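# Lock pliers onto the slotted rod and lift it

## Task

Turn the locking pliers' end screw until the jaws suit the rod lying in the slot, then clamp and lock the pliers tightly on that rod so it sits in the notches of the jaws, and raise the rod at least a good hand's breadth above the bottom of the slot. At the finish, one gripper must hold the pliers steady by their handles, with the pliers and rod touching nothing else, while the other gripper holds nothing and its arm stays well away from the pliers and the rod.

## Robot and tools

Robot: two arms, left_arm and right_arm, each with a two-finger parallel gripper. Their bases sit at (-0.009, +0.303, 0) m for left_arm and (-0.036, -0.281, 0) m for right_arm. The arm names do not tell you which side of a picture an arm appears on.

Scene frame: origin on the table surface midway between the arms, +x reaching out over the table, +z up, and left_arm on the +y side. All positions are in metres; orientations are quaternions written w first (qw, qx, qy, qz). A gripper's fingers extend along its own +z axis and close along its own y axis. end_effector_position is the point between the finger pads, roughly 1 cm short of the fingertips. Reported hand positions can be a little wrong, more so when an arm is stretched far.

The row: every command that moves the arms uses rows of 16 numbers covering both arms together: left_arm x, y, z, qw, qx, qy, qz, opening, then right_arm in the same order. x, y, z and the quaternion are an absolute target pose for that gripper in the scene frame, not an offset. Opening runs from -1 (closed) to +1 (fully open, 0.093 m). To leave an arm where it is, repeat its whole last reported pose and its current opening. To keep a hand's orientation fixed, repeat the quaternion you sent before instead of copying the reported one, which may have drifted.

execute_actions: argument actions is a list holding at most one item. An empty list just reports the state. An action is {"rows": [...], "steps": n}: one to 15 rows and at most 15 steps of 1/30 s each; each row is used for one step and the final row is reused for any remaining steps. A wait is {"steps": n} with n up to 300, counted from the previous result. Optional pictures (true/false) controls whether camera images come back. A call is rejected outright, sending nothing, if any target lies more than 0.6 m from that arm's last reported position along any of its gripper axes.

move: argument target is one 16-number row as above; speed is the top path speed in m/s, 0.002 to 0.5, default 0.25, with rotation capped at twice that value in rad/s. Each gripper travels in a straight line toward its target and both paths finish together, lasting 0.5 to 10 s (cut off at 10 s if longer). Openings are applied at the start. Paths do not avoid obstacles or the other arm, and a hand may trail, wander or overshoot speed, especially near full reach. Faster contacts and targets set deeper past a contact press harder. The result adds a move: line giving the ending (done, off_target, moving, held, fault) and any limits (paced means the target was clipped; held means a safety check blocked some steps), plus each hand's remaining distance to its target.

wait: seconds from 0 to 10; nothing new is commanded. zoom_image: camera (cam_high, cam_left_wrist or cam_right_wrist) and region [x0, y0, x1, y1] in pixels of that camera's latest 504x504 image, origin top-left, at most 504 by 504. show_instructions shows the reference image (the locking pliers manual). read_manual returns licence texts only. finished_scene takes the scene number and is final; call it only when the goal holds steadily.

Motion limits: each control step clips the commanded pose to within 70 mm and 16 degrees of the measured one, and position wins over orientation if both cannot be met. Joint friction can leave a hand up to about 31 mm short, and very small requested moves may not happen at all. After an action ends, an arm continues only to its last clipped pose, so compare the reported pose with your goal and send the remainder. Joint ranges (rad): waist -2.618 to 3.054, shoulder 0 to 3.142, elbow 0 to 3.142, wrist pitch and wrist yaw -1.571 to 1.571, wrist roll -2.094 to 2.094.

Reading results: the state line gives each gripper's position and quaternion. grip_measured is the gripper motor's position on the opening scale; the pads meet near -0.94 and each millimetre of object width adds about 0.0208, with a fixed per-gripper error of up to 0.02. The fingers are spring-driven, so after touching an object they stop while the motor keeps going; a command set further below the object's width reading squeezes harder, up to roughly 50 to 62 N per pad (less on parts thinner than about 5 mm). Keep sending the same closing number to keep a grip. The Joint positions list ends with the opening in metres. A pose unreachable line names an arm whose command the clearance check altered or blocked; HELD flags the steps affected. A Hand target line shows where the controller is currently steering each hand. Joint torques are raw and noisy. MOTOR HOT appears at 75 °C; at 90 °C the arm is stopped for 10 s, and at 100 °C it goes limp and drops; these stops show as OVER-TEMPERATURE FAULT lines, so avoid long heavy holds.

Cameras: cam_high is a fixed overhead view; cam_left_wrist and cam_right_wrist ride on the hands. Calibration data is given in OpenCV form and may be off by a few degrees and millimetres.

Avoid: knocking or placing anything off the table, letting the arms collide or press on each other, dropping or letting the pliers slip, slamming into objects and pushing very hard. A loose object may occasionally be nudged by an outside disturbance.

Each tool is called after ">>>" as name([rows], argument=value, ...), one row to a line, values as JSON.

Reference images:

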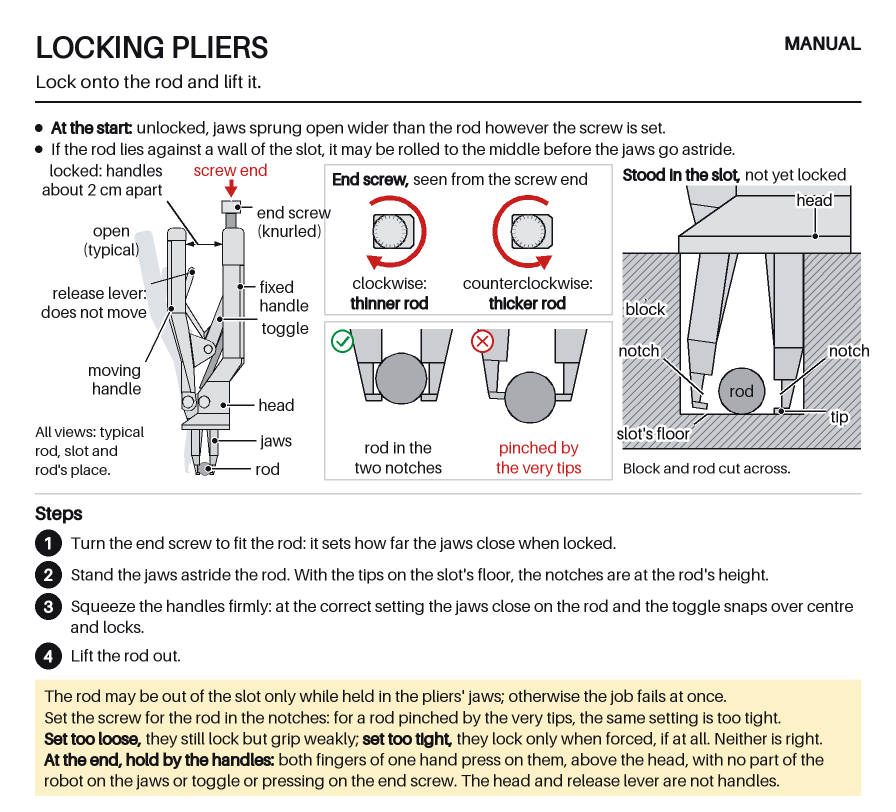

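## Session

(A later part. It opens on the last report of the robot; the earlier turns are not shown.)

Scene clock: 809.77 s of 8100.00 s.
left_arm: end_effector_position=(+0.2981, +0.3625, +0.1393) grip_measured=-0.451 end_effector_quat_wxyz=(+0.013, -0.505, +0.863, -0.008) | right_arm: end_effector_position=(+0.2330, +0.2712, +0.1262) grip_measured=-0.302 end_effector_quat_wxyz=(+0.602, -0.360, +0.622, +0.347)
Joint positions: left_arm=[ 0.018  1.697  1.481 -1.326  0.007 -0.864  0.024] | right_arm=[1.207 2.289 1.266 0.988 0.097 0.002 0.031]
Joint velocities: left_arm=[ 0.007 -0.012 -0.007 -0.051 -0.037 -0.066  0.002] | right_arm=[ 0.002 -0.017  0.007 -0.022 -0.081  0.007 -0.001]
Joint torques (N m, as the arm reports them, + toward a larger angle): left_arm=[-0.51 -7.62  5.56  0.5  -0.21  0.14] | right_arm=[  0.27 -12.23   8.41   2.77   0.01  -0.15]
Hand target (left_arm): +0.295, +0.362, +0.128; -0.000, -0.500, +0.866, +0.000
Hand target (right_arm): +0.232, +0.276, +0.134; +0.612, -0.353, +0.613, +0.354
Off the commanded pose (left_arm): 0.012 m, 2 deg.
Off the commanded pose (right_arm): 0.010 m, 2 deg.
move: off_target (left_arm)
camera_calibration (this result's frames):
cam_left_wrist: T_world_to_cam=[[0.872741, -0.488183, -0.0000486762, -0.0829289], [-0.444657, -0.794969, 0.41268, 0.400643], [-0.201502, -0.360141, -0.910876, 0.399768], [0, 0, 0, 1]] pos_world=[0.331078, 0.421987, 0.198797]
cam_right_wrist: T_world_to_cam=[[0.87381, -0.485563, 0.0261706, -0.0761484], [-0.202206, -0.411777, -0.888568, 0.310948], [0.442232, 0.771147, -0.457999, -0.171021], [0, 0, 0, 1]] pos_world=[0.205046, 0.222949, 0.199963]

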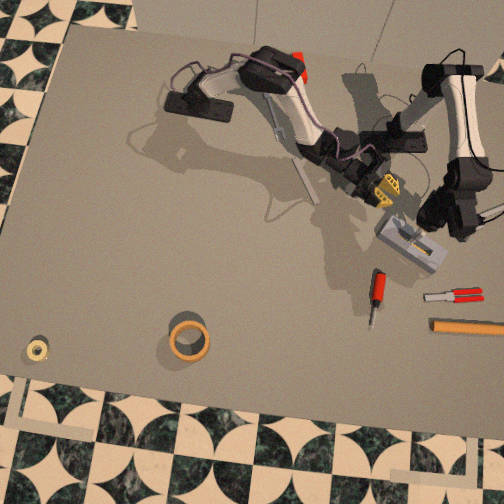

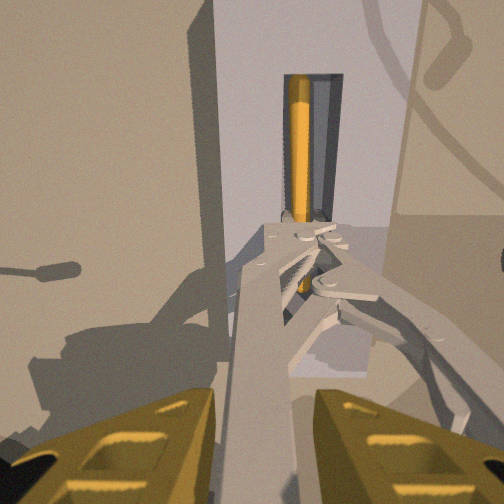

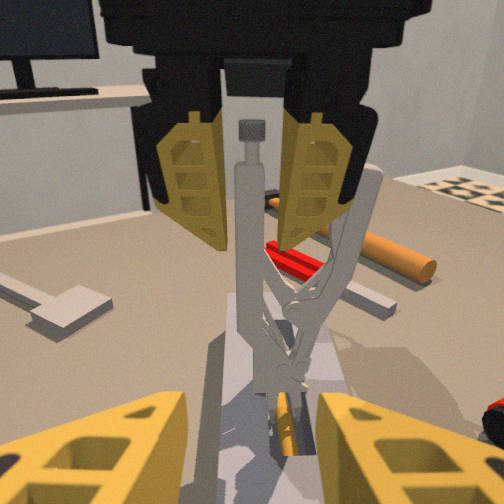

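>>> move(target=[0.297,0.363,0.184,0,-0.5,0.866,0,-0.45,0.235,0.276,0.135,0.612,-0.354,0.612,0.354,-0.3], speed=0.06)

>>> move(target=[0.297,0.363,0.182,0,-0.866,0.5,0,-0.45,0.268,0.334,0.128,0.612,-0.354,0.612,0.354,-0.3], speed=0.2)

>>> move(target=[0.297,0.363,0.182,0,-0.866,0.5,0,-0.82,0.286,0.364,0.128,0.612,-0.354,0.612,0.354,-0.3], speed=0.025)

Scene clock: 814.60 s of 8100.00 s.
left_arm: end_effector_position=(+0.2934, +0.3615, +0.1832) grip_measured=-0.451 end_effector_quat_wxyz=(+0.002, -0.504, +0.864, -0.004) | right_arm: end_effector_position=(+0.2332, +0.2713, +0.1272) grip_measured=-0.302 end_effector_quat_wxyz=(+0.603, -0.359, +0.622, +0.348)
Joint positions: left_arm=[ 0.018  1.72   1.683 -1.528  0.007 -0.862  0.024] | right_arm=[1.207 2.289 1.267 0.991 0.098 0.002 0.031]
Joint velocities: left_arm=[-0.012 -0.012  0.002  0.037  0.051  0.037 -0.   ] | right_arm=[ 0.012  0.012 -0.007 -0.037  0.022  0.022  0.   ]
Joint torques (N m, as the arm reports them, + toward a larger angle): left_arm=[-0.51 -7.39 10.36  0.25 -0.19  0.15] | right_arm=[ -0.23 -12.3    8.5    2.66  -0.07  -0.17]
Hand target (left_arm): +0.296, +0.363, +0.184; +0.000, -0.500, +0.866, -0.000
Hand target (right_arm): +0.235, +0.276, +0.135; +0.612, -0.354, +0.612, +0.354
Off the commanded pose (left_arm): 0.004 m, 1 deg.
Off the commanded pose (right_arm): 0.009 m, 2 deg.
move: done
camera_calibration (this result's frames):
cam_left_wrist: T_world_to_cam=[[0.871792, -0.489554, -0.0177821, -0.075258], [-0.436292, -0.792426, 0.426274, 0.373865], [-0.222775, -0.363864, -0.904419, 0.444833], [0, 0, 0, 1]] pos_world=[0.327821, 0.421276, 0.241608]
cam_right_wrist: T_world_to_cam=[[0.873402, -0.48631, 0.0259174, -0.0759589], [-0.201235, -0.408853, -0.890137, 0.311057], [0.443479, 0.772232, -0.454955, -0.171694], [0, 0, 0, 1]] pos_world=[0.205081, 0.222825, 0.200738]

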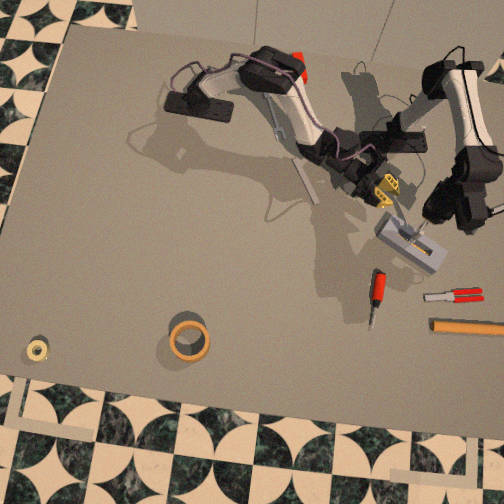

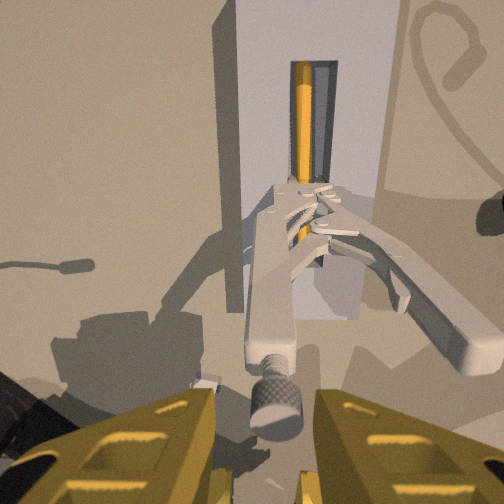

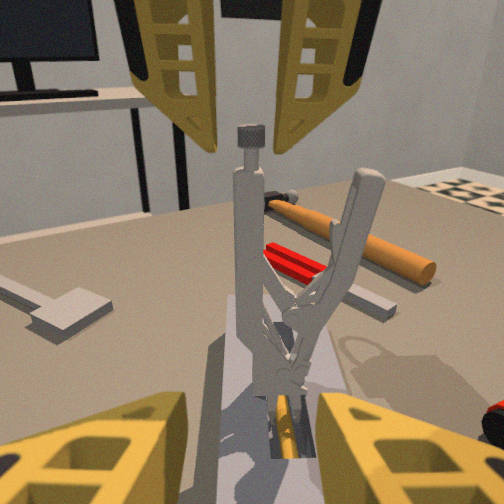

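Scene clock: 817.73 s of 8100.00 s.
left_arm: end_effector_position=(+0.2934, +0.3615, +0.1832) grip_measured=-0.451 end_effector_quat_wxyz=(+0.001, +0.864, -0.504, +0.005) | right_arm: end_effector_position=(+0.2608, +0.3339, +0.1297) grip_measured=-0.302 end_effector_quat_wxyz=(+0.612, -0.353, +0.611, +0.356)
Joint positions: left_arm=[ 0.018  1.72   1.683 -1.528  0.007 -1.891  0.024] | right_arm=[1.207 2.505 1.668 0.841 0.093 0.002 0.031]
Joint velocities: left_arm=[-0.002 -0.007  0.017 -0.051  0.051 -0.051 -0.001] | right_arm=[ 0.007 -0.017 -0.012 -0.007  0.051  0.095  0.001]
Joint torques (N m, as the arm reports them, + toward a larger angle): left_arm=[-0.48 -7.05  9.71  0.19 -0.22 -0.08] | right_arm=[ -1.11 -14.33   8.7    2.28  -0.13  -0.15]
Hand target (left_arm): +0.297, +0.363, +0.182; -0.000, +0.866, -0.500, +0.000
Hand target (right_arm): +0.267, +0.334, +0.127; +0.612, -0.354, +0.612, +0.354
Off the commanded pose (left_arm): 0.004 m, 1 deg.
Off the commanded pose (right_arm): 0.007 m, 0 deg.
move: done
camera_calibration (this result's frames):
cam_left_wrist: T_world_to_cam=[[0.869263, 0.49379, -0.0235217, -0.428991], [0.454079, -0.778735, 0.432879, 0.106495], [0.195434, -0.386967, -0.901145, 0.329895], [0, 0, 0, 1]] pos_world=[0.260077, 0.422421, 0.241093]
cam_right_wrist: T_world_to_cam=[[0.875266, -0.483091, 0.0230665, -0.0708831], [-0.186438, -0.381028, -0.905571, 0.333329], [0.446262, 0.788316, -0.423567, -0.241315], [0, 0, 0, 1]] pos_world=[0.231876, 0.282997, 0.201275]

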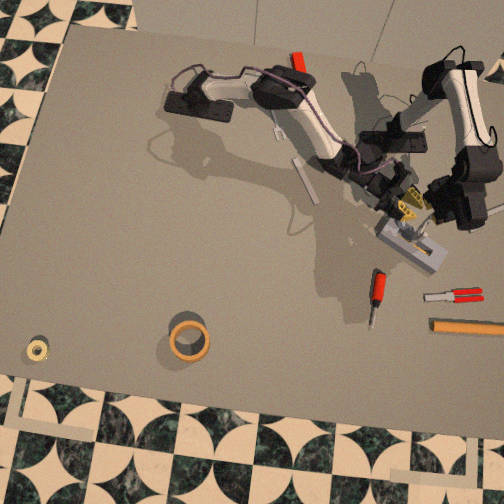

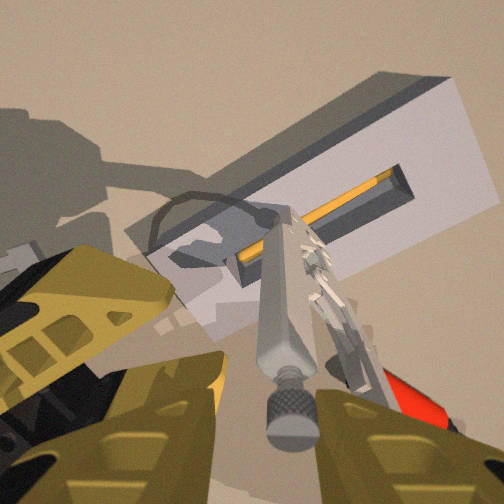

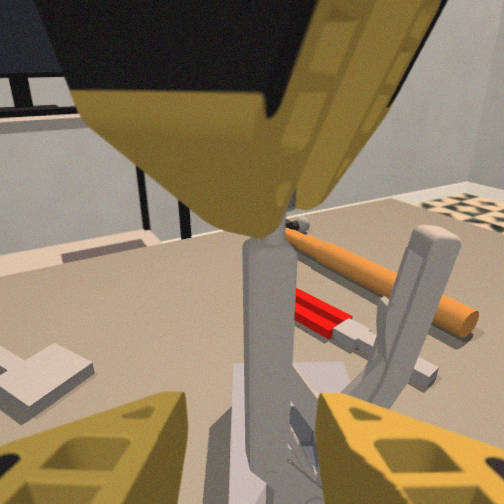

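Scene clock: 819.63 s of 8100.00 s.
left_arm: end_effector_position=(+0.2937, +0.3616, +0.1832) grip_measured=-0.808 end_effector_quat_wxyz=(+0.000, +0.864, -0.503, +0.005) | right_arm: end_effector_position=(+0.2810, +0.3634, +0.1302) grip_measured=-0.302 end_effector_quat_wxyz=(+0.613, -0.352, +0.611, +0.356)
Joint positions: left_arm=[ 0.018  1.72   1.683 -1.526  0.007 -1.894  0.006] | right_arm=[1.196 2.634 1.93  0.71  0.085 0.002 0.031]
Joint velocities: left_arm=[-0.002 -0.002 -0.007 -0.051 -0.022 -0.037 -0.001] | right_arm=[-0.002  0.012  0.007 -0.022 -0.037  0.022 -0.   ]
Joint torques (N m, as the arm reports them, + toward a larger angle): left_arm=[-0.36 -7.07  9.69  0.19 -0.25 -0.05] | right_arm=[ -0.9  -15.43   9.23   2.3   -0.14  -0.15]
Hand target (left_arm): +0.297, +0.363, +0.182; -0.000, +0.866, -0.500, +0.000
Hand target (right_arm): +0.285, +0.364, +0.128; +0.612, -0.354, +0.612, +0.354
Off the commanded pose (left_arm): 0.004 m, 1 deg.
Off the commanded pose (right_arm): 0.006 m, 0 deg.
move: done
camera_calibration (this result's frames):
cam_left_wrist: T_world_to_cam=[[0.867786, 0.496447, -0.0221031, -0.430129], [0.455812, -0.777463, 0.433343, 0.10533], [0.197948, -0.386124, -0.900958, 0.328777], [0, 0, 0, 1]] pos_world=[0.260168, 0.422375, 0.241063]
cam_right_wrist: T_world_to_cam=[[0.873961, -0.48545, 0.0230195, -0.0730235], [-0.186988, -0.379602, -0.906056, 0.348449], [0.448583, 0.787554, -0.422531, -0.273901], [0, 0, 0, 1]] pos_world=[0.251843, 0.312534, 0.201663]

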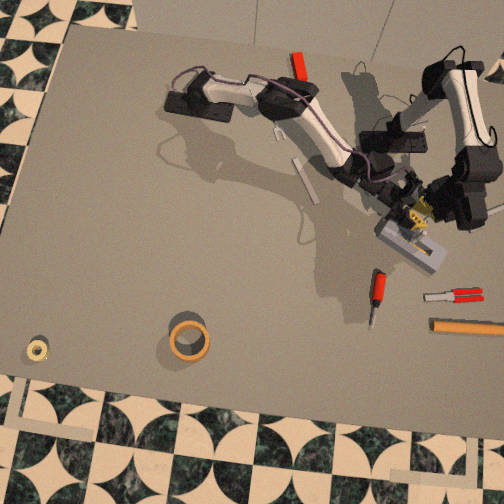

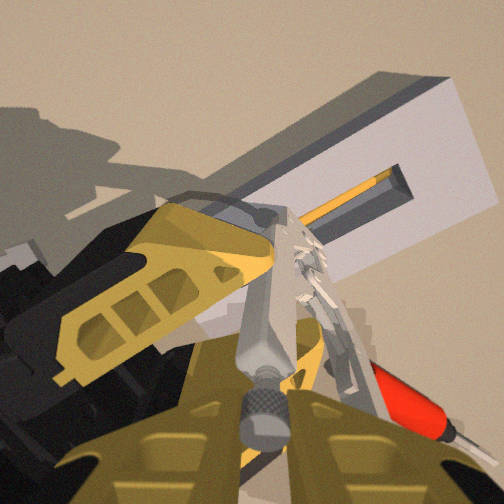

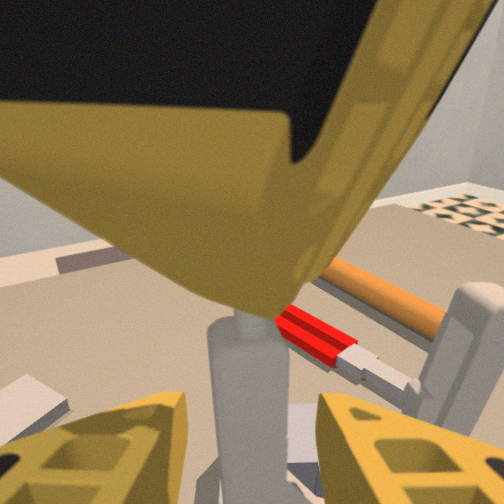

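>>> move(target=[0.297,0.363,0.182,0,-0.866,0.5,0,-0.82,0.286,0.364,0.128,0.612,-0.354,0.612,0.354,-0.8], speed=0.025)

>>> move(target=[0.297,0.363,0.182,0,0,1,0,-0.82,0.286,0.364,0.128,0.612,-0.354,0.612,0.354,-0.8], speed=0.2)

>>> move(target=[0.297,0.363,0.182,0,0.1305,0.9914,0,-0.82,0.286,0.364,0.128,0.612,-0.354,0.612,0.354,-0.8], speed=0.06)

Scene clock: 823.23 s of 8100.00 s.
left_arm: end_effector_position=(+0.2946, +0.3609, +0.1832) grip_measured=-0.808 end_effector_quat_wxyz=(+0.001, +0.864, -0.503, +0.008) | right_arm: end_effector_position=(+0.2814, +0.3632, +0.1298) grip_measured=-0.783 end_effector_quat_wxyz=(+0.614, -0.354, +0.610, +0.353)
Joint positions: left_arm=[ 0.018  1.72   1.683 -1.523  0.012 -1.894  0.006] | right_arm=[ 1.195  2.634  1.93   0.708  0.085 -0.004  0.008]
Joint velocities: left_arm=[-0.037 -0.007 -0.007  0.022  0.037 -0.051 -0.   ] | right_arm=[-0.007 -0.012 -0.007 -0.037  0.007 -0.066 -0.002]
Joint torques (N m, as the arm reports them, + toward a larger angle): left_arm=[-0.51 -7.13  9.71  0.15 -0.27 -0.05] | right_arm=[ -0.85 -15.62   9.16   2.33  -0.14  -0.1 ]
Hand target (left_arm): +0.297, +0.363, +0.182; +0.000, +0.866, -0.500, +0.000
Hand target (right_arm): +0.286, +0.364, +0.128; +0.612, -0.354, +0.612, +0.354
Off the commanded pose (left_arm): 0.003 m, 1 deg.
Off the commanded pose (right_arm): 0.005 m, 0 deg.
move: done
camera_calibration (this result's frames):
cam_left_wrist: T_world_to_cam=[[0.867893, 0.496315, -0.0207977, -0.430785], [0.454054, -0.77562, 0.438462, 0.103308], [0.201484, -0.389982, -0.898509, 0.328255], [0, 0, 0, 1]] pos_world=[0.26083, 0.421946, 0.240684]
cam_right_wrist: T_world_to_cam=[[0.873646, -0.485683, 0.0292553, -0.0741308], [-0.183084, -0.383849, -0.905063, 0.348445], [0.450803, 0.785348, -0.424269, -0.273729], [0, 0, 0, 1]] pos_world=[0.251957, 0.312719, 0.201399]

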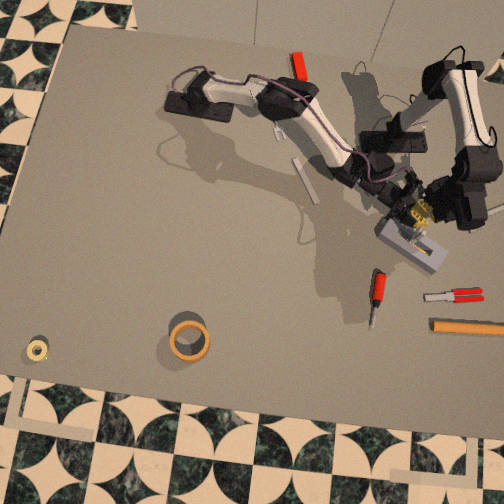

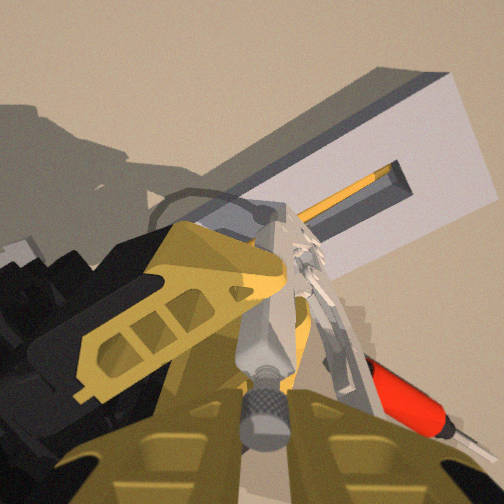

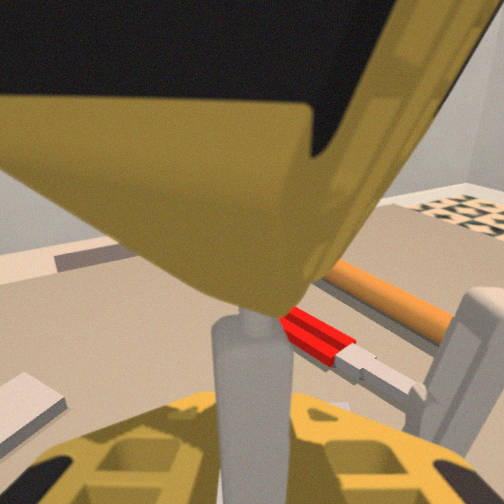

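Scene clock: 828.97 s of 8100.00 s.
left_arm: end_effector_position=(+0.2934, +0.3628, +0.1828) grip_measured=-0.809 end_effector_quat_wxyz=(+0.003, -0.008, +1.000, +0.001) | right_arm: end_effector_position=(+0.2815, +0.3632, +0.1296) grip_measured=-0.783 end_effector_quat_wxyz=(+0.614, -0.355, +0.611, +0.352)
Joint positions: left_arm=[ 0.018  1.721  1.683 -1.527 -0.     0.179  0.006] | right_arm=[ 1.195  2.634  1.93   0.706  0.085 -0.006  0.008]
Joint velocities: left_arm=[-0.002 -0.017  0.012  0.007 -0.022  0.037 -0.   ] | right_arm=[-0.002  0.002  0.017 -0.007 -0.095  0.007 -0.   ]
Joint torques (N m, as the arm reports them, + toward a larger angle): left_arm=[-0.45 -7.37  9.72  0.29 -0.06  0.18] | right_arm=[ -0.91 -15.56   9.18   2.33  -0.12  -0.09]
Hand target (left_arm): +0.297, +0.363, +0.182; +0.000, -0.000, +1.000, +0.000
Hand target (right_arm): +0.286, +0.364, +0.128; +0.612, -0.354, +0.612, +0.354
Off the commanded pose (left_arm): 0.004 m, 1 deg.
Off the commanded pose (right_arm): 0.005 m, 0 deg.
move: done
camera_calibration (this result's frames):
cam_left_wrist: T_world_to_cam=[[0.0182879, -0.999432, -0.0282901, 0.362645], [-0.907221, -0.0284804, 0.41969, 0.237222], [-0.420257, 0.0179901, -0.907227, 0.36491], [0, 0, 0, 1]] pos_world=[0.361936, 0.362631, 0.241756]
cam_right_wrist: T_world_to_cam=[[0.873422, -0.485961, 0.0312404, -0.0742801], [-0.182178, -0.385577, -0.904512, 0.348494], [0.451603, 0.784329, -0.425303, -0.273568], [0, 0, 0, 1]] pos_world=[0.25191, 0.312841, 0.201188]

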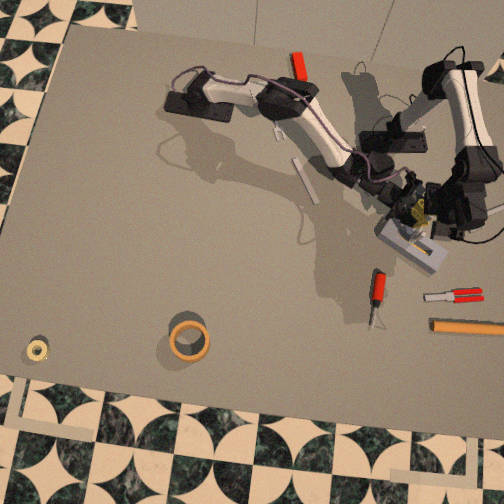

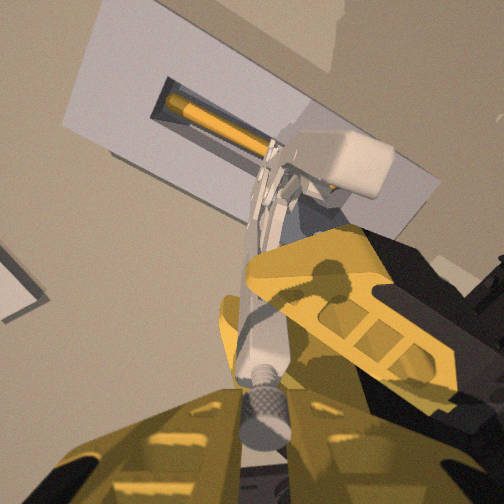

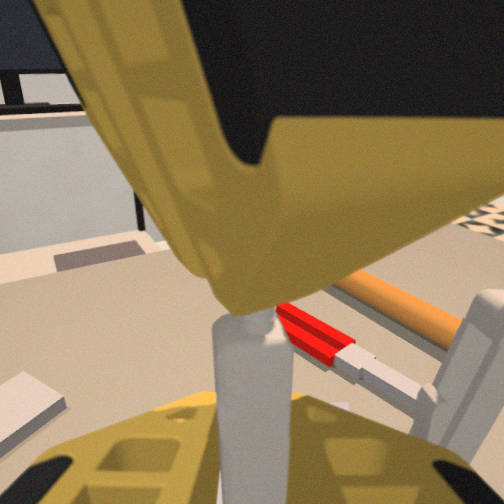

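Scene clock: 831.60 s of 8100.00 s.
left_arm: end_effector_position=(+0.2935, +0.3631, +0.1828) grip_measured=-0.809 end_effector_quat_wxyz=(+0.003, +0.123, +0.992, +0.002) | right_arm: end_effector_position=(+0.2815, +0.3632, +0.1296) grip_measured=-0.783 end_effector_quat_wxyz=(+0.614, -0.355, +0.610, +0.352)
Joint positions: left_arm=[ 0.018  1.721  1.683 -1.526 -0.002  0.441  0.006] | right_arm=[ 1.195  2.634  1.93   0.706  0.085 -0.007  0.008]
Joint velocities: left_arm=[ 0.017 -0.012 -0.012 -0.037  0.037  0.037  0.001] | right_arm=[-0.007  0.007 -0.027  0.022 -0.051 -0.11   0.001]
Joint torques (N m, as the arm reports them, + toward a larger angle): left_arm=[-0.37 -7.36 10.    0.31 -0.02  0.15] | right_arm=[ -0.9  -15.58   9.1    2.34  -0.14  -0.06]
Hand target (left_arm): +0.297, +0.363, +0.182; +0.000, +0.130, +0.991, -0.000
Hand target (right_arm): +0.286, +0.364, +0.128; +0.612, -0.354, +0.612, +0.354
Off the commanded pose (left_arm): 0.004 m, 1 deg.
Off the commanded pose (right_arm): 0.005 m, 0 deg.
move: done
camera_calibration (this result's frames):
cam_left_wrist: T_world_to_cam=[[-0.241249, -0.969953, -0.0314475, 0.428986], [-0.883766, 0.206194, 0.420051, 0.145191], [-0.400945, 0.129129, -0.906956, 0.31889], [0, 0, 0, 1]] pos_world=[0.359665, 0.344981, 0.241722]
cam_right_wrist: T_world_to_cam=[[0.873378, -0.48594, 0.0327653, -0.0744729], [-0.180984, -0.386266, -0.904458, 0.348401], [0.452168, 0.784003, -0.425303, -0.273608], [0, 0, 0, 1]] pos_world=[0.251815, 0.312896, 0.201187]

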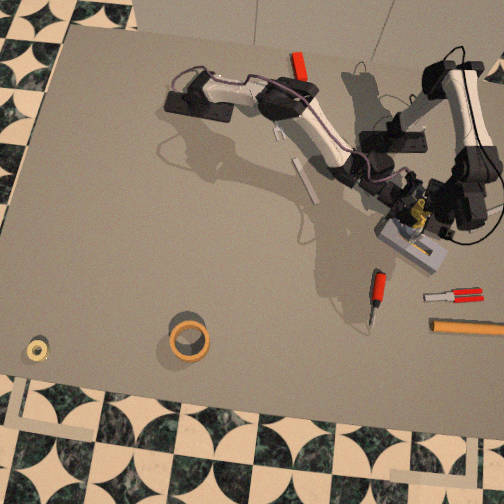

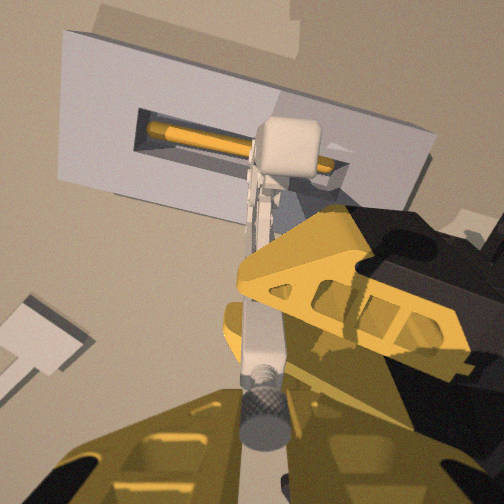

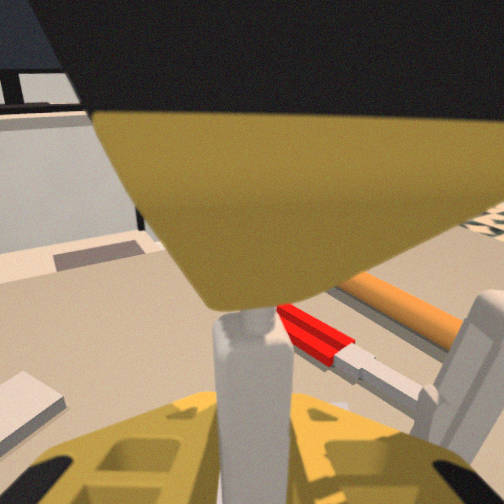

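>>> move(target=[0.297,0.363,0.182,0,0.1305,0.9914,0,-0.82,0.286,0.364,0.13,0.612,-0.354,0.612,0.354,-0.3], speed=0.05)

>>> move(target=[0.297,0.363,0.182,0,0.1305,0.9914,0,-0.82,0.235,0.276,0.14,0.612,-0.354,0.612,0.354,-0.3], speed=0.08)

>>> move(target=[0.297,0.363,0.19,0,0.1305,0.9914,0,-0.45,0.17,0.08,0.2,0.527,-0.397,0.687,0.304,-0.3], speed=0.15)

>>> move(target=[0.297,0.363,0.19,0,-0.5,0.866,0,-0.45,0.17,0.08,0.2,0.527,-0.397,0.687,0.304,-0.3], speed=0.25)

>>> move(target=[0.322,0.349,0.189,0,-0.5,0.866,0,0.9,0.17,0.08,0.2,0.527,-0.397,0.687,0.304,-0.3], speed=0.06)

>>> move(target=[0.318,0.351,0.143,0,-0.5,0.866,0,0.9,0.17,0.08,0.2,0.527,-0.397,0.687,0.304,-0.3], speed=0.04)

Scene clock: 838.50 s of 8100.00 s.
left_arm: end_effector_position=(+0.2944, +0.3640, +0.1828) grip_measured=-0.809 end_effector_quat_wxyz=(+0.004, +0.126, +0.992, +0.004) | right_arm: end_effector_position=(+0.2814, +0.3633, +0.1288) grip_measured=-0.302 end_effector_quat_wxyz=(+0.613, -0.356, +0.611, +0.352)
Joint positions: left_arm=[ 0.018  1.721  1.683 -1.522 -0.006  0.446  0.006] | right_arm=[ 1.195  2.634  1.93   0.703  0.085 -0.007  0.031]
Joint velocities: left_arm=[-0.012 -0.012 -0.022 -0.007 -0.007 -0.007 -0.001] | right_arm=[ 0.002 -0.017 -0.007  0.022 -0.022 -0.051  0.   ]
Joint torques (N m, as the arm reports them, + toward a larger angle): left_arm=[-0.48 -7.31  9.91  0.31  0.    0.18] | right_arm=[ -0.9  -15.94   9.24   2.32  -0.1   -0.06]
Hand target (left_arm): +0.297, +0.363, +0.182; +0.000, +0.130, +0.991, +0.000
Hand target (right_arm): +0.286, +0.364, +0.130; +0.612, -0.354, +0.612, +0.354
Off the commanded pose (left_arm): 0.003 m, 1 deg.
Off the commanded pose (right_arm): 0.005 m, 0 deg.
move: done
camera_calibration (this result's frames):
cam_left_wrist: T_world_to_cam=[[-0.246278, -0.96849, -0.0370625, 0.432031], [-0.88404, 0.2088, 0.418183, 0.145239], [-0.397267, 0.135754, -0.907607, 0.315757], [0, 0, 0, 1]] pos_world=[0.360236, 0.345227, 0.241859]
cam_right_wrist: T_world_to_cam=[[0.873791, -0.485182, 0.0329784, -0.074739], [-0.181856, -0.388903, -0.903152, 0.348773], [0.451018, 0.783168, -0.428053, -0.272942], [0, 0, 0, 1]] pos_world=[0.251835, 0.313136, 0.200626]

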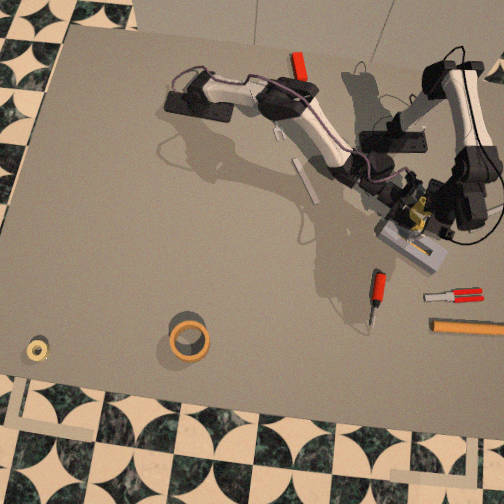

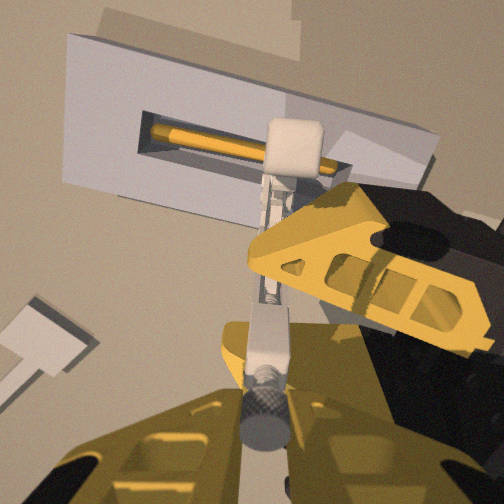

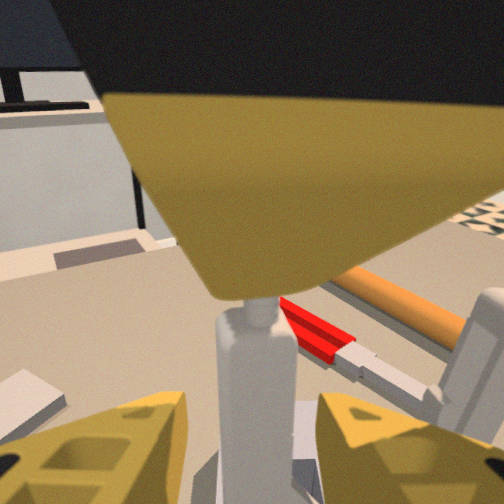

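Scene clock: 840.20 s of 8100.00 s.
left_arm: end_effector_position=(+0.2944, +0.3640, +0.1828) grip_measured=-0.809 end_effector_quat_wxyz=(+0.004, +0.126, +0.992, +0.004) | right_arm: end_effector_position=(+0.2412, +0.2765, +0.1259) grip_measured=-0.302 end_effector_quat_wxyz=(+0.604, -0.363, +0.621, +0.344)
Joint positions: left_arm=[ 0.018  1.721  1.683 -1.522 -0.006  0.446  0.006] | right_arm=[ 1.195  2.312  1.311  0.966  0.087 -0.007  0.031]
Joint velocities: left_arm=[ 0.007 -0.007 -0.002 -0.007 -0.007  0.022  0.   ] | right_arm=[ 0.007  0.022 -0.002 -0.007 -0.007 -0.022  0.   ]
Joint torques (N m, as the arm reports them, + toward a larger angle): left_arm=[-0.41 -7.31  9.8   0.26  0.    0.15] | right_arm=[  0.39 -15.97   5.8    2.65  -0.02  -0.06]
Hand target (left_arm): +0.297, +0.363, +0.182; +0.000, +0.130, +0.991, +0.000
Hand target (right_arm): +0.236, +0.275, +0.141; +0.612, -0.354, +0.612, +0.354
Off the commanded pose (left_arm): 0.003 m, 1 deg.
Off the commanded pose (right_arm): 0.015 m, 2 deg.
move: off_target (right_arm)
camera_calibration (this result's frames):
cam_left_wrist: T_world_to_cam=[[-0.246647, -0.968396, -0.0370653, 0.432106], [-0.883959, 0.209135, 0.418186, 0.145092], [-0.397218, 0.135909, -0.907605, 0.315685], [0, 0, 0, 1]] pos_world=[0.360229, 0.345202, 0.241858]
cam_right_wrist: T_world_to_cam=[[0.873176, -0.486117, 0.0354122, -0.0815385], [-0.195776, -0.416337, -0.887882, 0.314092], [0.446358, 0.768344, -0.458706, -0.179017], [0, 0, 0, 1]] pos_world=[0.212595, 0.228677, 0.199648]

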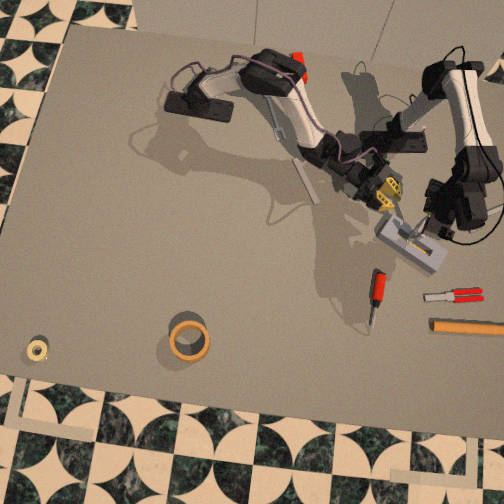

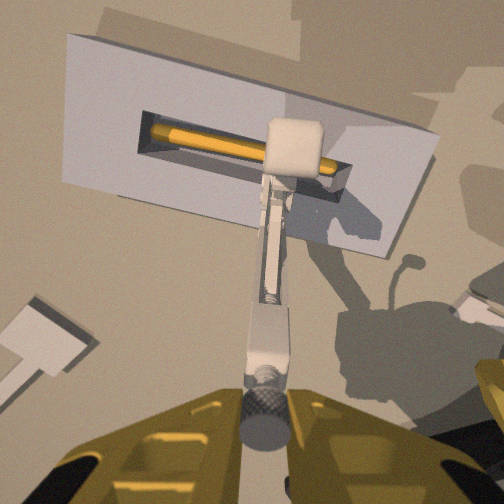

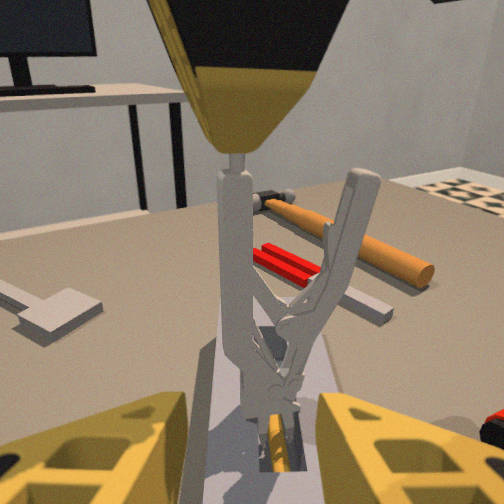

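Scene clock: 842.40 s of 8100.00 s.
left_arm: end_effector_position=(+0.2932, +0.3637, +0.1886) grip_measured=-0.451 end_effector_quat_wxyz=(+0.004, +0.126, +0.992, +0.004) | right_arm: end_effector_position=(+0.1733, +0.0842, +0.2030) grip_measured=-0.302 end_effector_quat_wxyz=(+0.530, -0.398, +0.684, +0.305)
Joint positions: left_arm=[ 0.018  1.721  1.706 -1.545 -0.006  0.446  0.024] | right_arm=[ 1.114  1.332  0.658  0.419  0.003 -0.005  0.031]
Joint velocities: left_arm=[ 0.002 -0.002 -0.002  0.022  0.051 -0.051 -0.   ] | right_arm=[-0.007 -0.007  0.007 -0.081  0.022  0.051 -0.001]
Joint torques (N m, as the arm reports them, + toward a larger angle): left_arm=[-0.4  -7.43 10.52  0.29 -0.02  0.14] | right_arm=[-0.86 -7.14  6.89  2.35 -0.12 -0.12]
Hand target (left_arm): +0.297, +0.363, +0.190; +0.004, +0.130, +0.991, +0.001
Hand target (right_arm): +0.173, +0.080, +0.201; +0.527, -0.398, +0.687, +0.305
Off the commanded pose (left_arm): 0.004 m, 1 deg.
Off the commanded pose (right_arm): 0.006 m, 1 deg.
joint sent to its limit (left arm) — the command would take joint 4 (wrist pitch) past its lower limit, so that joint was sent only as far as its limit.
move: done
camera_calibration (this result's frames):
cam_left_wrist: T_world_to_cam=[[-0.246647, -0.968396, -0.0370653, 0.431784], [-0.883959, 0.209135, 0.418186, 0.141663], [-0.397218, 0.135909, -0.907605, 0.320438], [0, 0, 0, 1]] pos_world=[0.359006, 0.344962, 0.247594]
cam_right_wrist: T_world_to_cam=[[0.877803, -0.478311, 0.0260817, -0.118018], [-0.289461, -0.573031, -0.766712, 0.294078], [0.381672, 0.665473, -0.641461, 0.0913536], [0, 0, 0, 1]] pos_world=[0.153854, 0.0512731, 0.287151]

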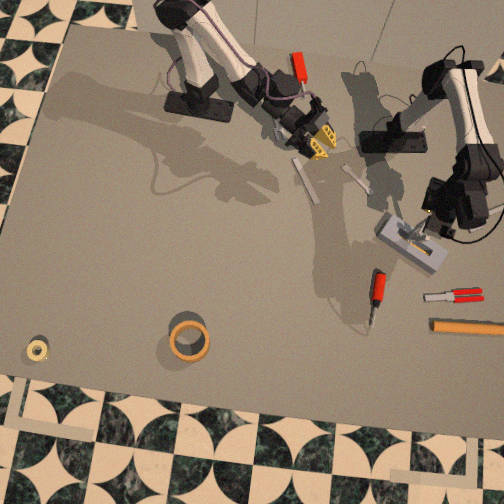

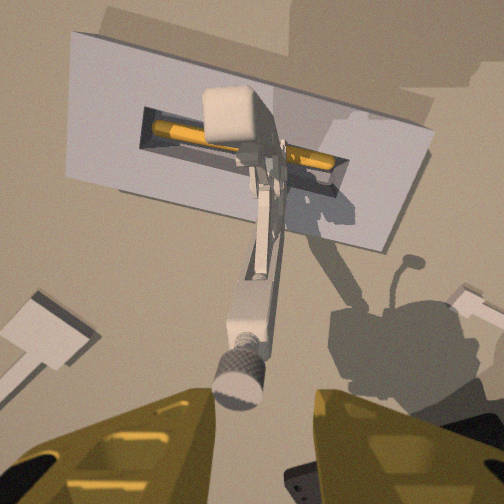

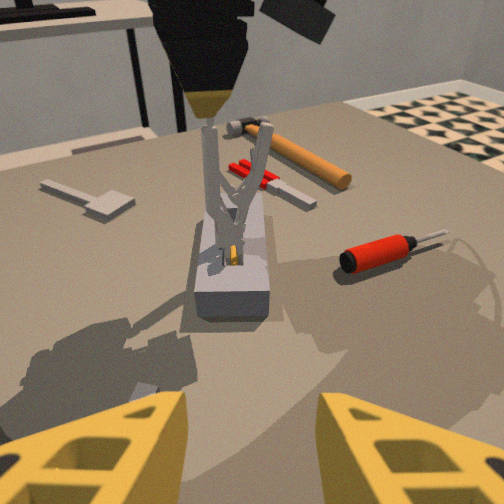

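Scene clock: 845.57 s of 8100.00 s.
left_arm: end_effector_position=(+0.2931, +0.3633, +0.1886) grip_measured=-0.451 end_effector_quat_wxyz=(+0.005, -0.496, +0.868, +0.000) | right_arm: end_effector_position=(+0.1733, +0.0842, +0.2030) grip_measured=-0.302 end_effector_quat_wxyz=(+0.530, -0.398, +0.684, +0.305)
Joint positions: left_arm=[ 0.018  1.721  1.706 -1.546 -0.004 -0.844  0.024] | right_arm=[ 1.114  1.332  0.658  0.419  0.003 -0.005  0.031]
Joint velocities: left_arm=[-0.007 -0.022 -0.007 -0.051  0.007 -0.066 -0.001] | right_arm=[-0.002 -0.007 -0.002  0.066  0.037  0.007 -0.001]
Joint torques (N m, as the arm reports them, + toward a larger angle): left_arm=[-0.4  -7.6  10.46  0.27 -0.13 -0.06] | right_arm=[ 0.04 -7.28  6.43  2.4   0.01 -0.08]
Hand target (left_arm): +0.297, +0.363, +0.190; +0.004, -0.500, +0.866, -0.002
Hand target (right_arm): +0.170, +0.080, +0.200; +0.527, -0.397, +0.687, +0.304
Off the commanded pose (left_arm): 0.004 m, 1 deg.
Off the commanded pose (right_arm): 0.006 m, 1 deg.
joint sent to its limit (left arm) — the command would take joint 4 (wrist pitch) past its lower limit, so that joint was sent only as far as its limit.
move: done
camera_calibration (this result's frames):
cam_left_wrist: T_world_to_cam=[[0.862762, -0.505133, -0.0219729, -0.0649251], [-0.451414, -0.789129, 0.416535, 0.377895], [-0.227745, -0.349451, -0.908854, 0.447359], [0, 0, 0, 1]] pos_world=[0.328486, 0.421743, 0.247751]
cam_right_wrist: T_world_to_cam=[[0.877803, -0.478311, 0.0260817, -0.118018], [-0.289461, -0.573031, -0.766712, 0.294078], [0.381672, 0.665473, -0.641461, 0.0913536], [0, 0, 0, 1]] pos_world=[0.153854, 0.0512731, 0.287151]

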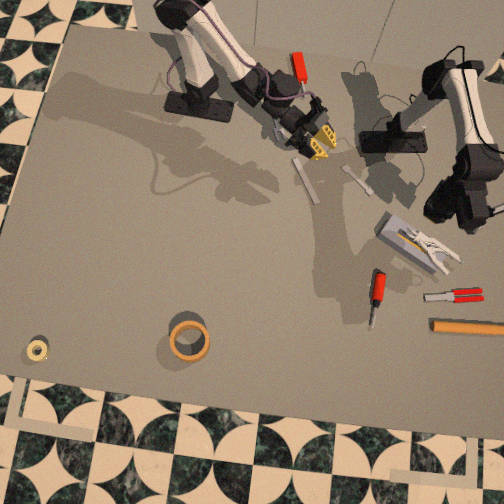

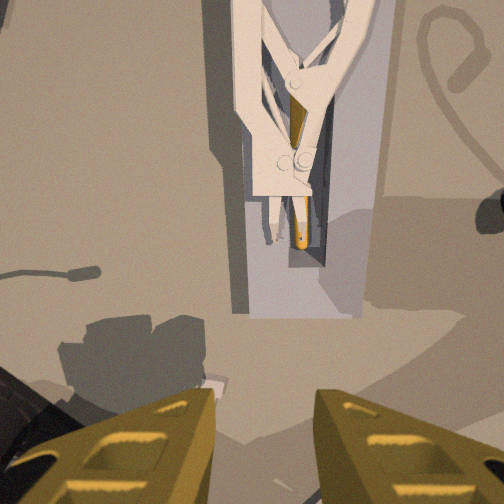

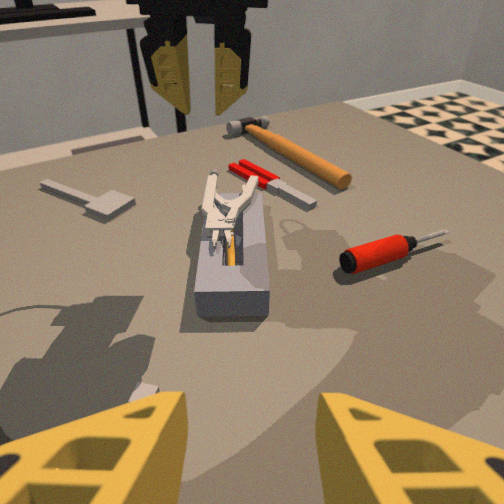

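Scene clock: 846.40 s of 8100.00 s.
left_arm: end_effector_position=(+0.3170, +0.3512, +0.1884) grip_measured=+0.898 end_effector_quat_wxyz=(+0.010, -0.498, +0.867, -0.003) | right_arm: end_effector_position=(+0.1733, +0.0842, +0.2030) grip_measured=-0.302 end_effector_quat_wxyz=(+0.530, -0.398, +0.684, +0.305)
Joint positions: left_arm=[-0.032  1.798  1.798 -1.551 -0.002 -0.899  0.088] | right_arm=[ 1.114  1.332  0.658  0.419  0.003 -0.005  0.031]
Joint velocities: left_arm=[ 0.007 -0.007  0.007  0.051 -0.007  0.051 -0.   ] | right_arm=[ 0.017 -0.007  0.002 -0.022  0.037 -0.066  0.   ]
Joint torques (N m, as the arm reports them, + toward a larger angle): left_arm=[-0.68 -8.23 10.23  0.29 -0.1  -0.02] | right_arm=[ 0.06 -7.28  6.41  2.4  -0.02 -0.07]
Hand target (left_arm): +0.322, +0.349, +0.189; +0.010, -0.500, +0.866, -0.005
Hand target (right_arm): +0.170, +0.080, +0.200; +0.527, -0.397, +0.687, +0.304
Off the commanded pose (left_arm): 0.005 m, 1 deg.
Off the commanded pose (right_arm): 0.006 m, 1 deg.
joint sent to its limit (left arm) — the command would take joint 4 (wrist pitch) past its lower limit, so that joint was sent only as far as its limit.
move: done
camera_calibration (this result's frames):
cam_left_wrist: T_world_to_cam=[[0.865609, -0.500565, -0.0125123, -0.0960014], [-0.451521, -0.791114, 0.412636, 0.380687], [-0.21645, -0.351532, -0.91081, 0.445893], [0, 0, 0, 1]] pos_world=[0.351501, 0.409857, 0.247837]
cam_right_wrist: T_world_to_cam=[[0.877803, -0.478311, 0.0260817, -0.118018], [-0.289461, -0.573031, -0.766712, 0.294078], [0.381672, 0.665473, -0.641461, 0.0913536], [0, 0, 0, 1]] pos_world=[0.153854, 0.0512731, 0.287151]

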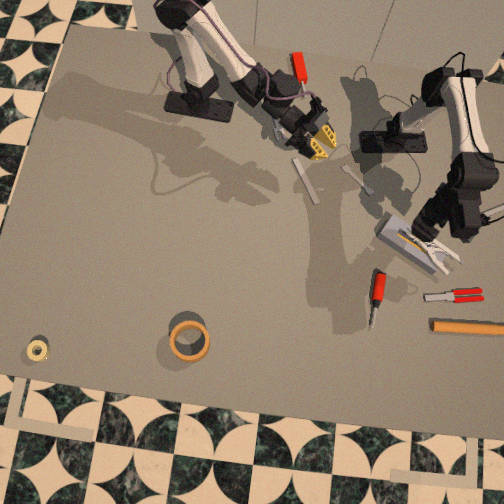

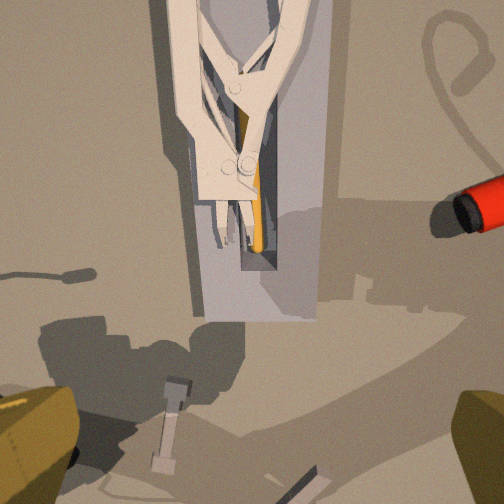

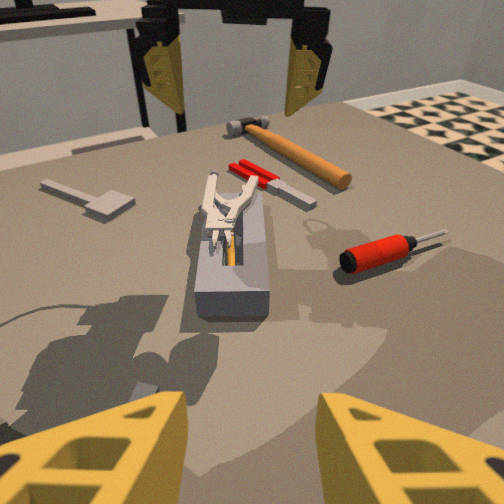

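Scene clock: 847.93 s of 8100.00 s.
left_arm: end_effector_position=(+0.3218, +0.3519, +0.1494) grip_measured=+0.898 end_effector_quat_wxyz=(+0.007, -0.498, +0.867, -0.002) | right_arm: end_effector_position=(+0.1733, +0.0842, +0.2030) grip_measured=-0.302 end_effector_quat_wxyz=(+0.530, -0.398, +0.684, +0.305)
Joint positions: left_arm=[-0.032  1.798  1.641 -1.4   -0.002 -0.899  0.088] | right_arm=[ 1.114  1.332  0.658  0.419  0.003 -0.005  0.031]
Joint velocities: left_arm=[ 0.012  0.002 -0.012  0.037  0.022  0.007 -0.   ] | right_arm=[-0.012 -0.017 -0.012 -0.037 -0.066 -0.037  0.   ]
Joint torques (N m, as the arm reports them, + toward a larger angle): left_arm=[ -0.22 -10.13   5.64   0.46  -0.13   0.  ] | right_arm=[ 0.04 -7.28  6.38  2.39 -0.01 -0.08]
Hand target (left_arm): +0.319, +0.351, +0.143; -0.000, -0.500, +0.866, -0.000
Hand target (right_arm): +0.170, +0.080, +0.200; +0.527, -0.397, +0.687, +0.304
Off the commanded pose (left_arm): 0.008 m, 1 deg.
Off the commanded pose (right_arm): 0.006 m, 1 deg.
move: done
camera_calibration (this result's frames):
cam_left_wrist: T_world_to_cam=[[0.865519, -0.500578, -0.0172991, -0.0995632], [-0.449018, -0.790749, 0.416052, 0.398038], [-0.221946, -0.352333, -0.909176, 0.413542], [0, 0, 0, 1]] pos_world=[0.356684, 0.410613, 0.208656]
cam_right_wrist: T_world_to_cam=[[0.877803, -0.478311, 0.0260817, -0.118018], [-0.289461, -0.573031, -0.766712, 0.294078], [0.381672, 0.665473, -0.641461, 0.0913536], [0, 0, 0, 1]] pos_world=[0.153854, 0.0512731, 0.287151]

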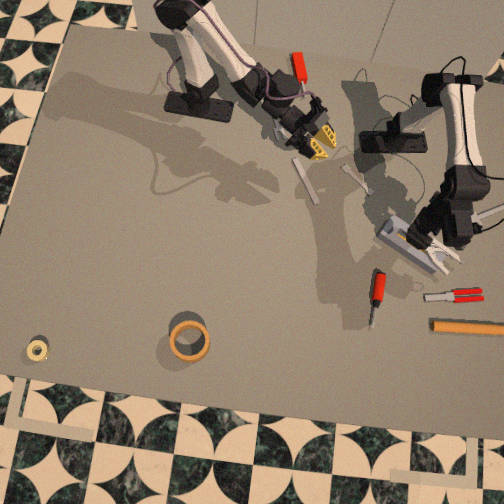

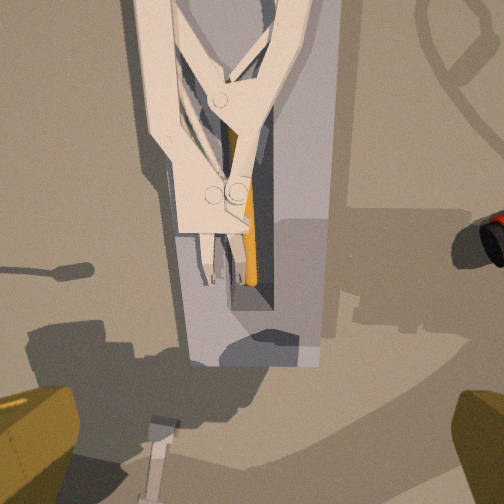

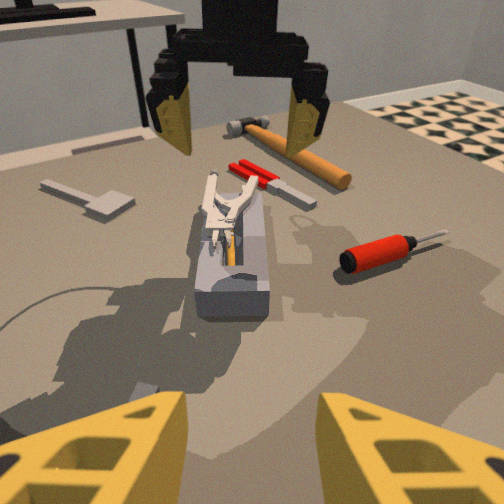

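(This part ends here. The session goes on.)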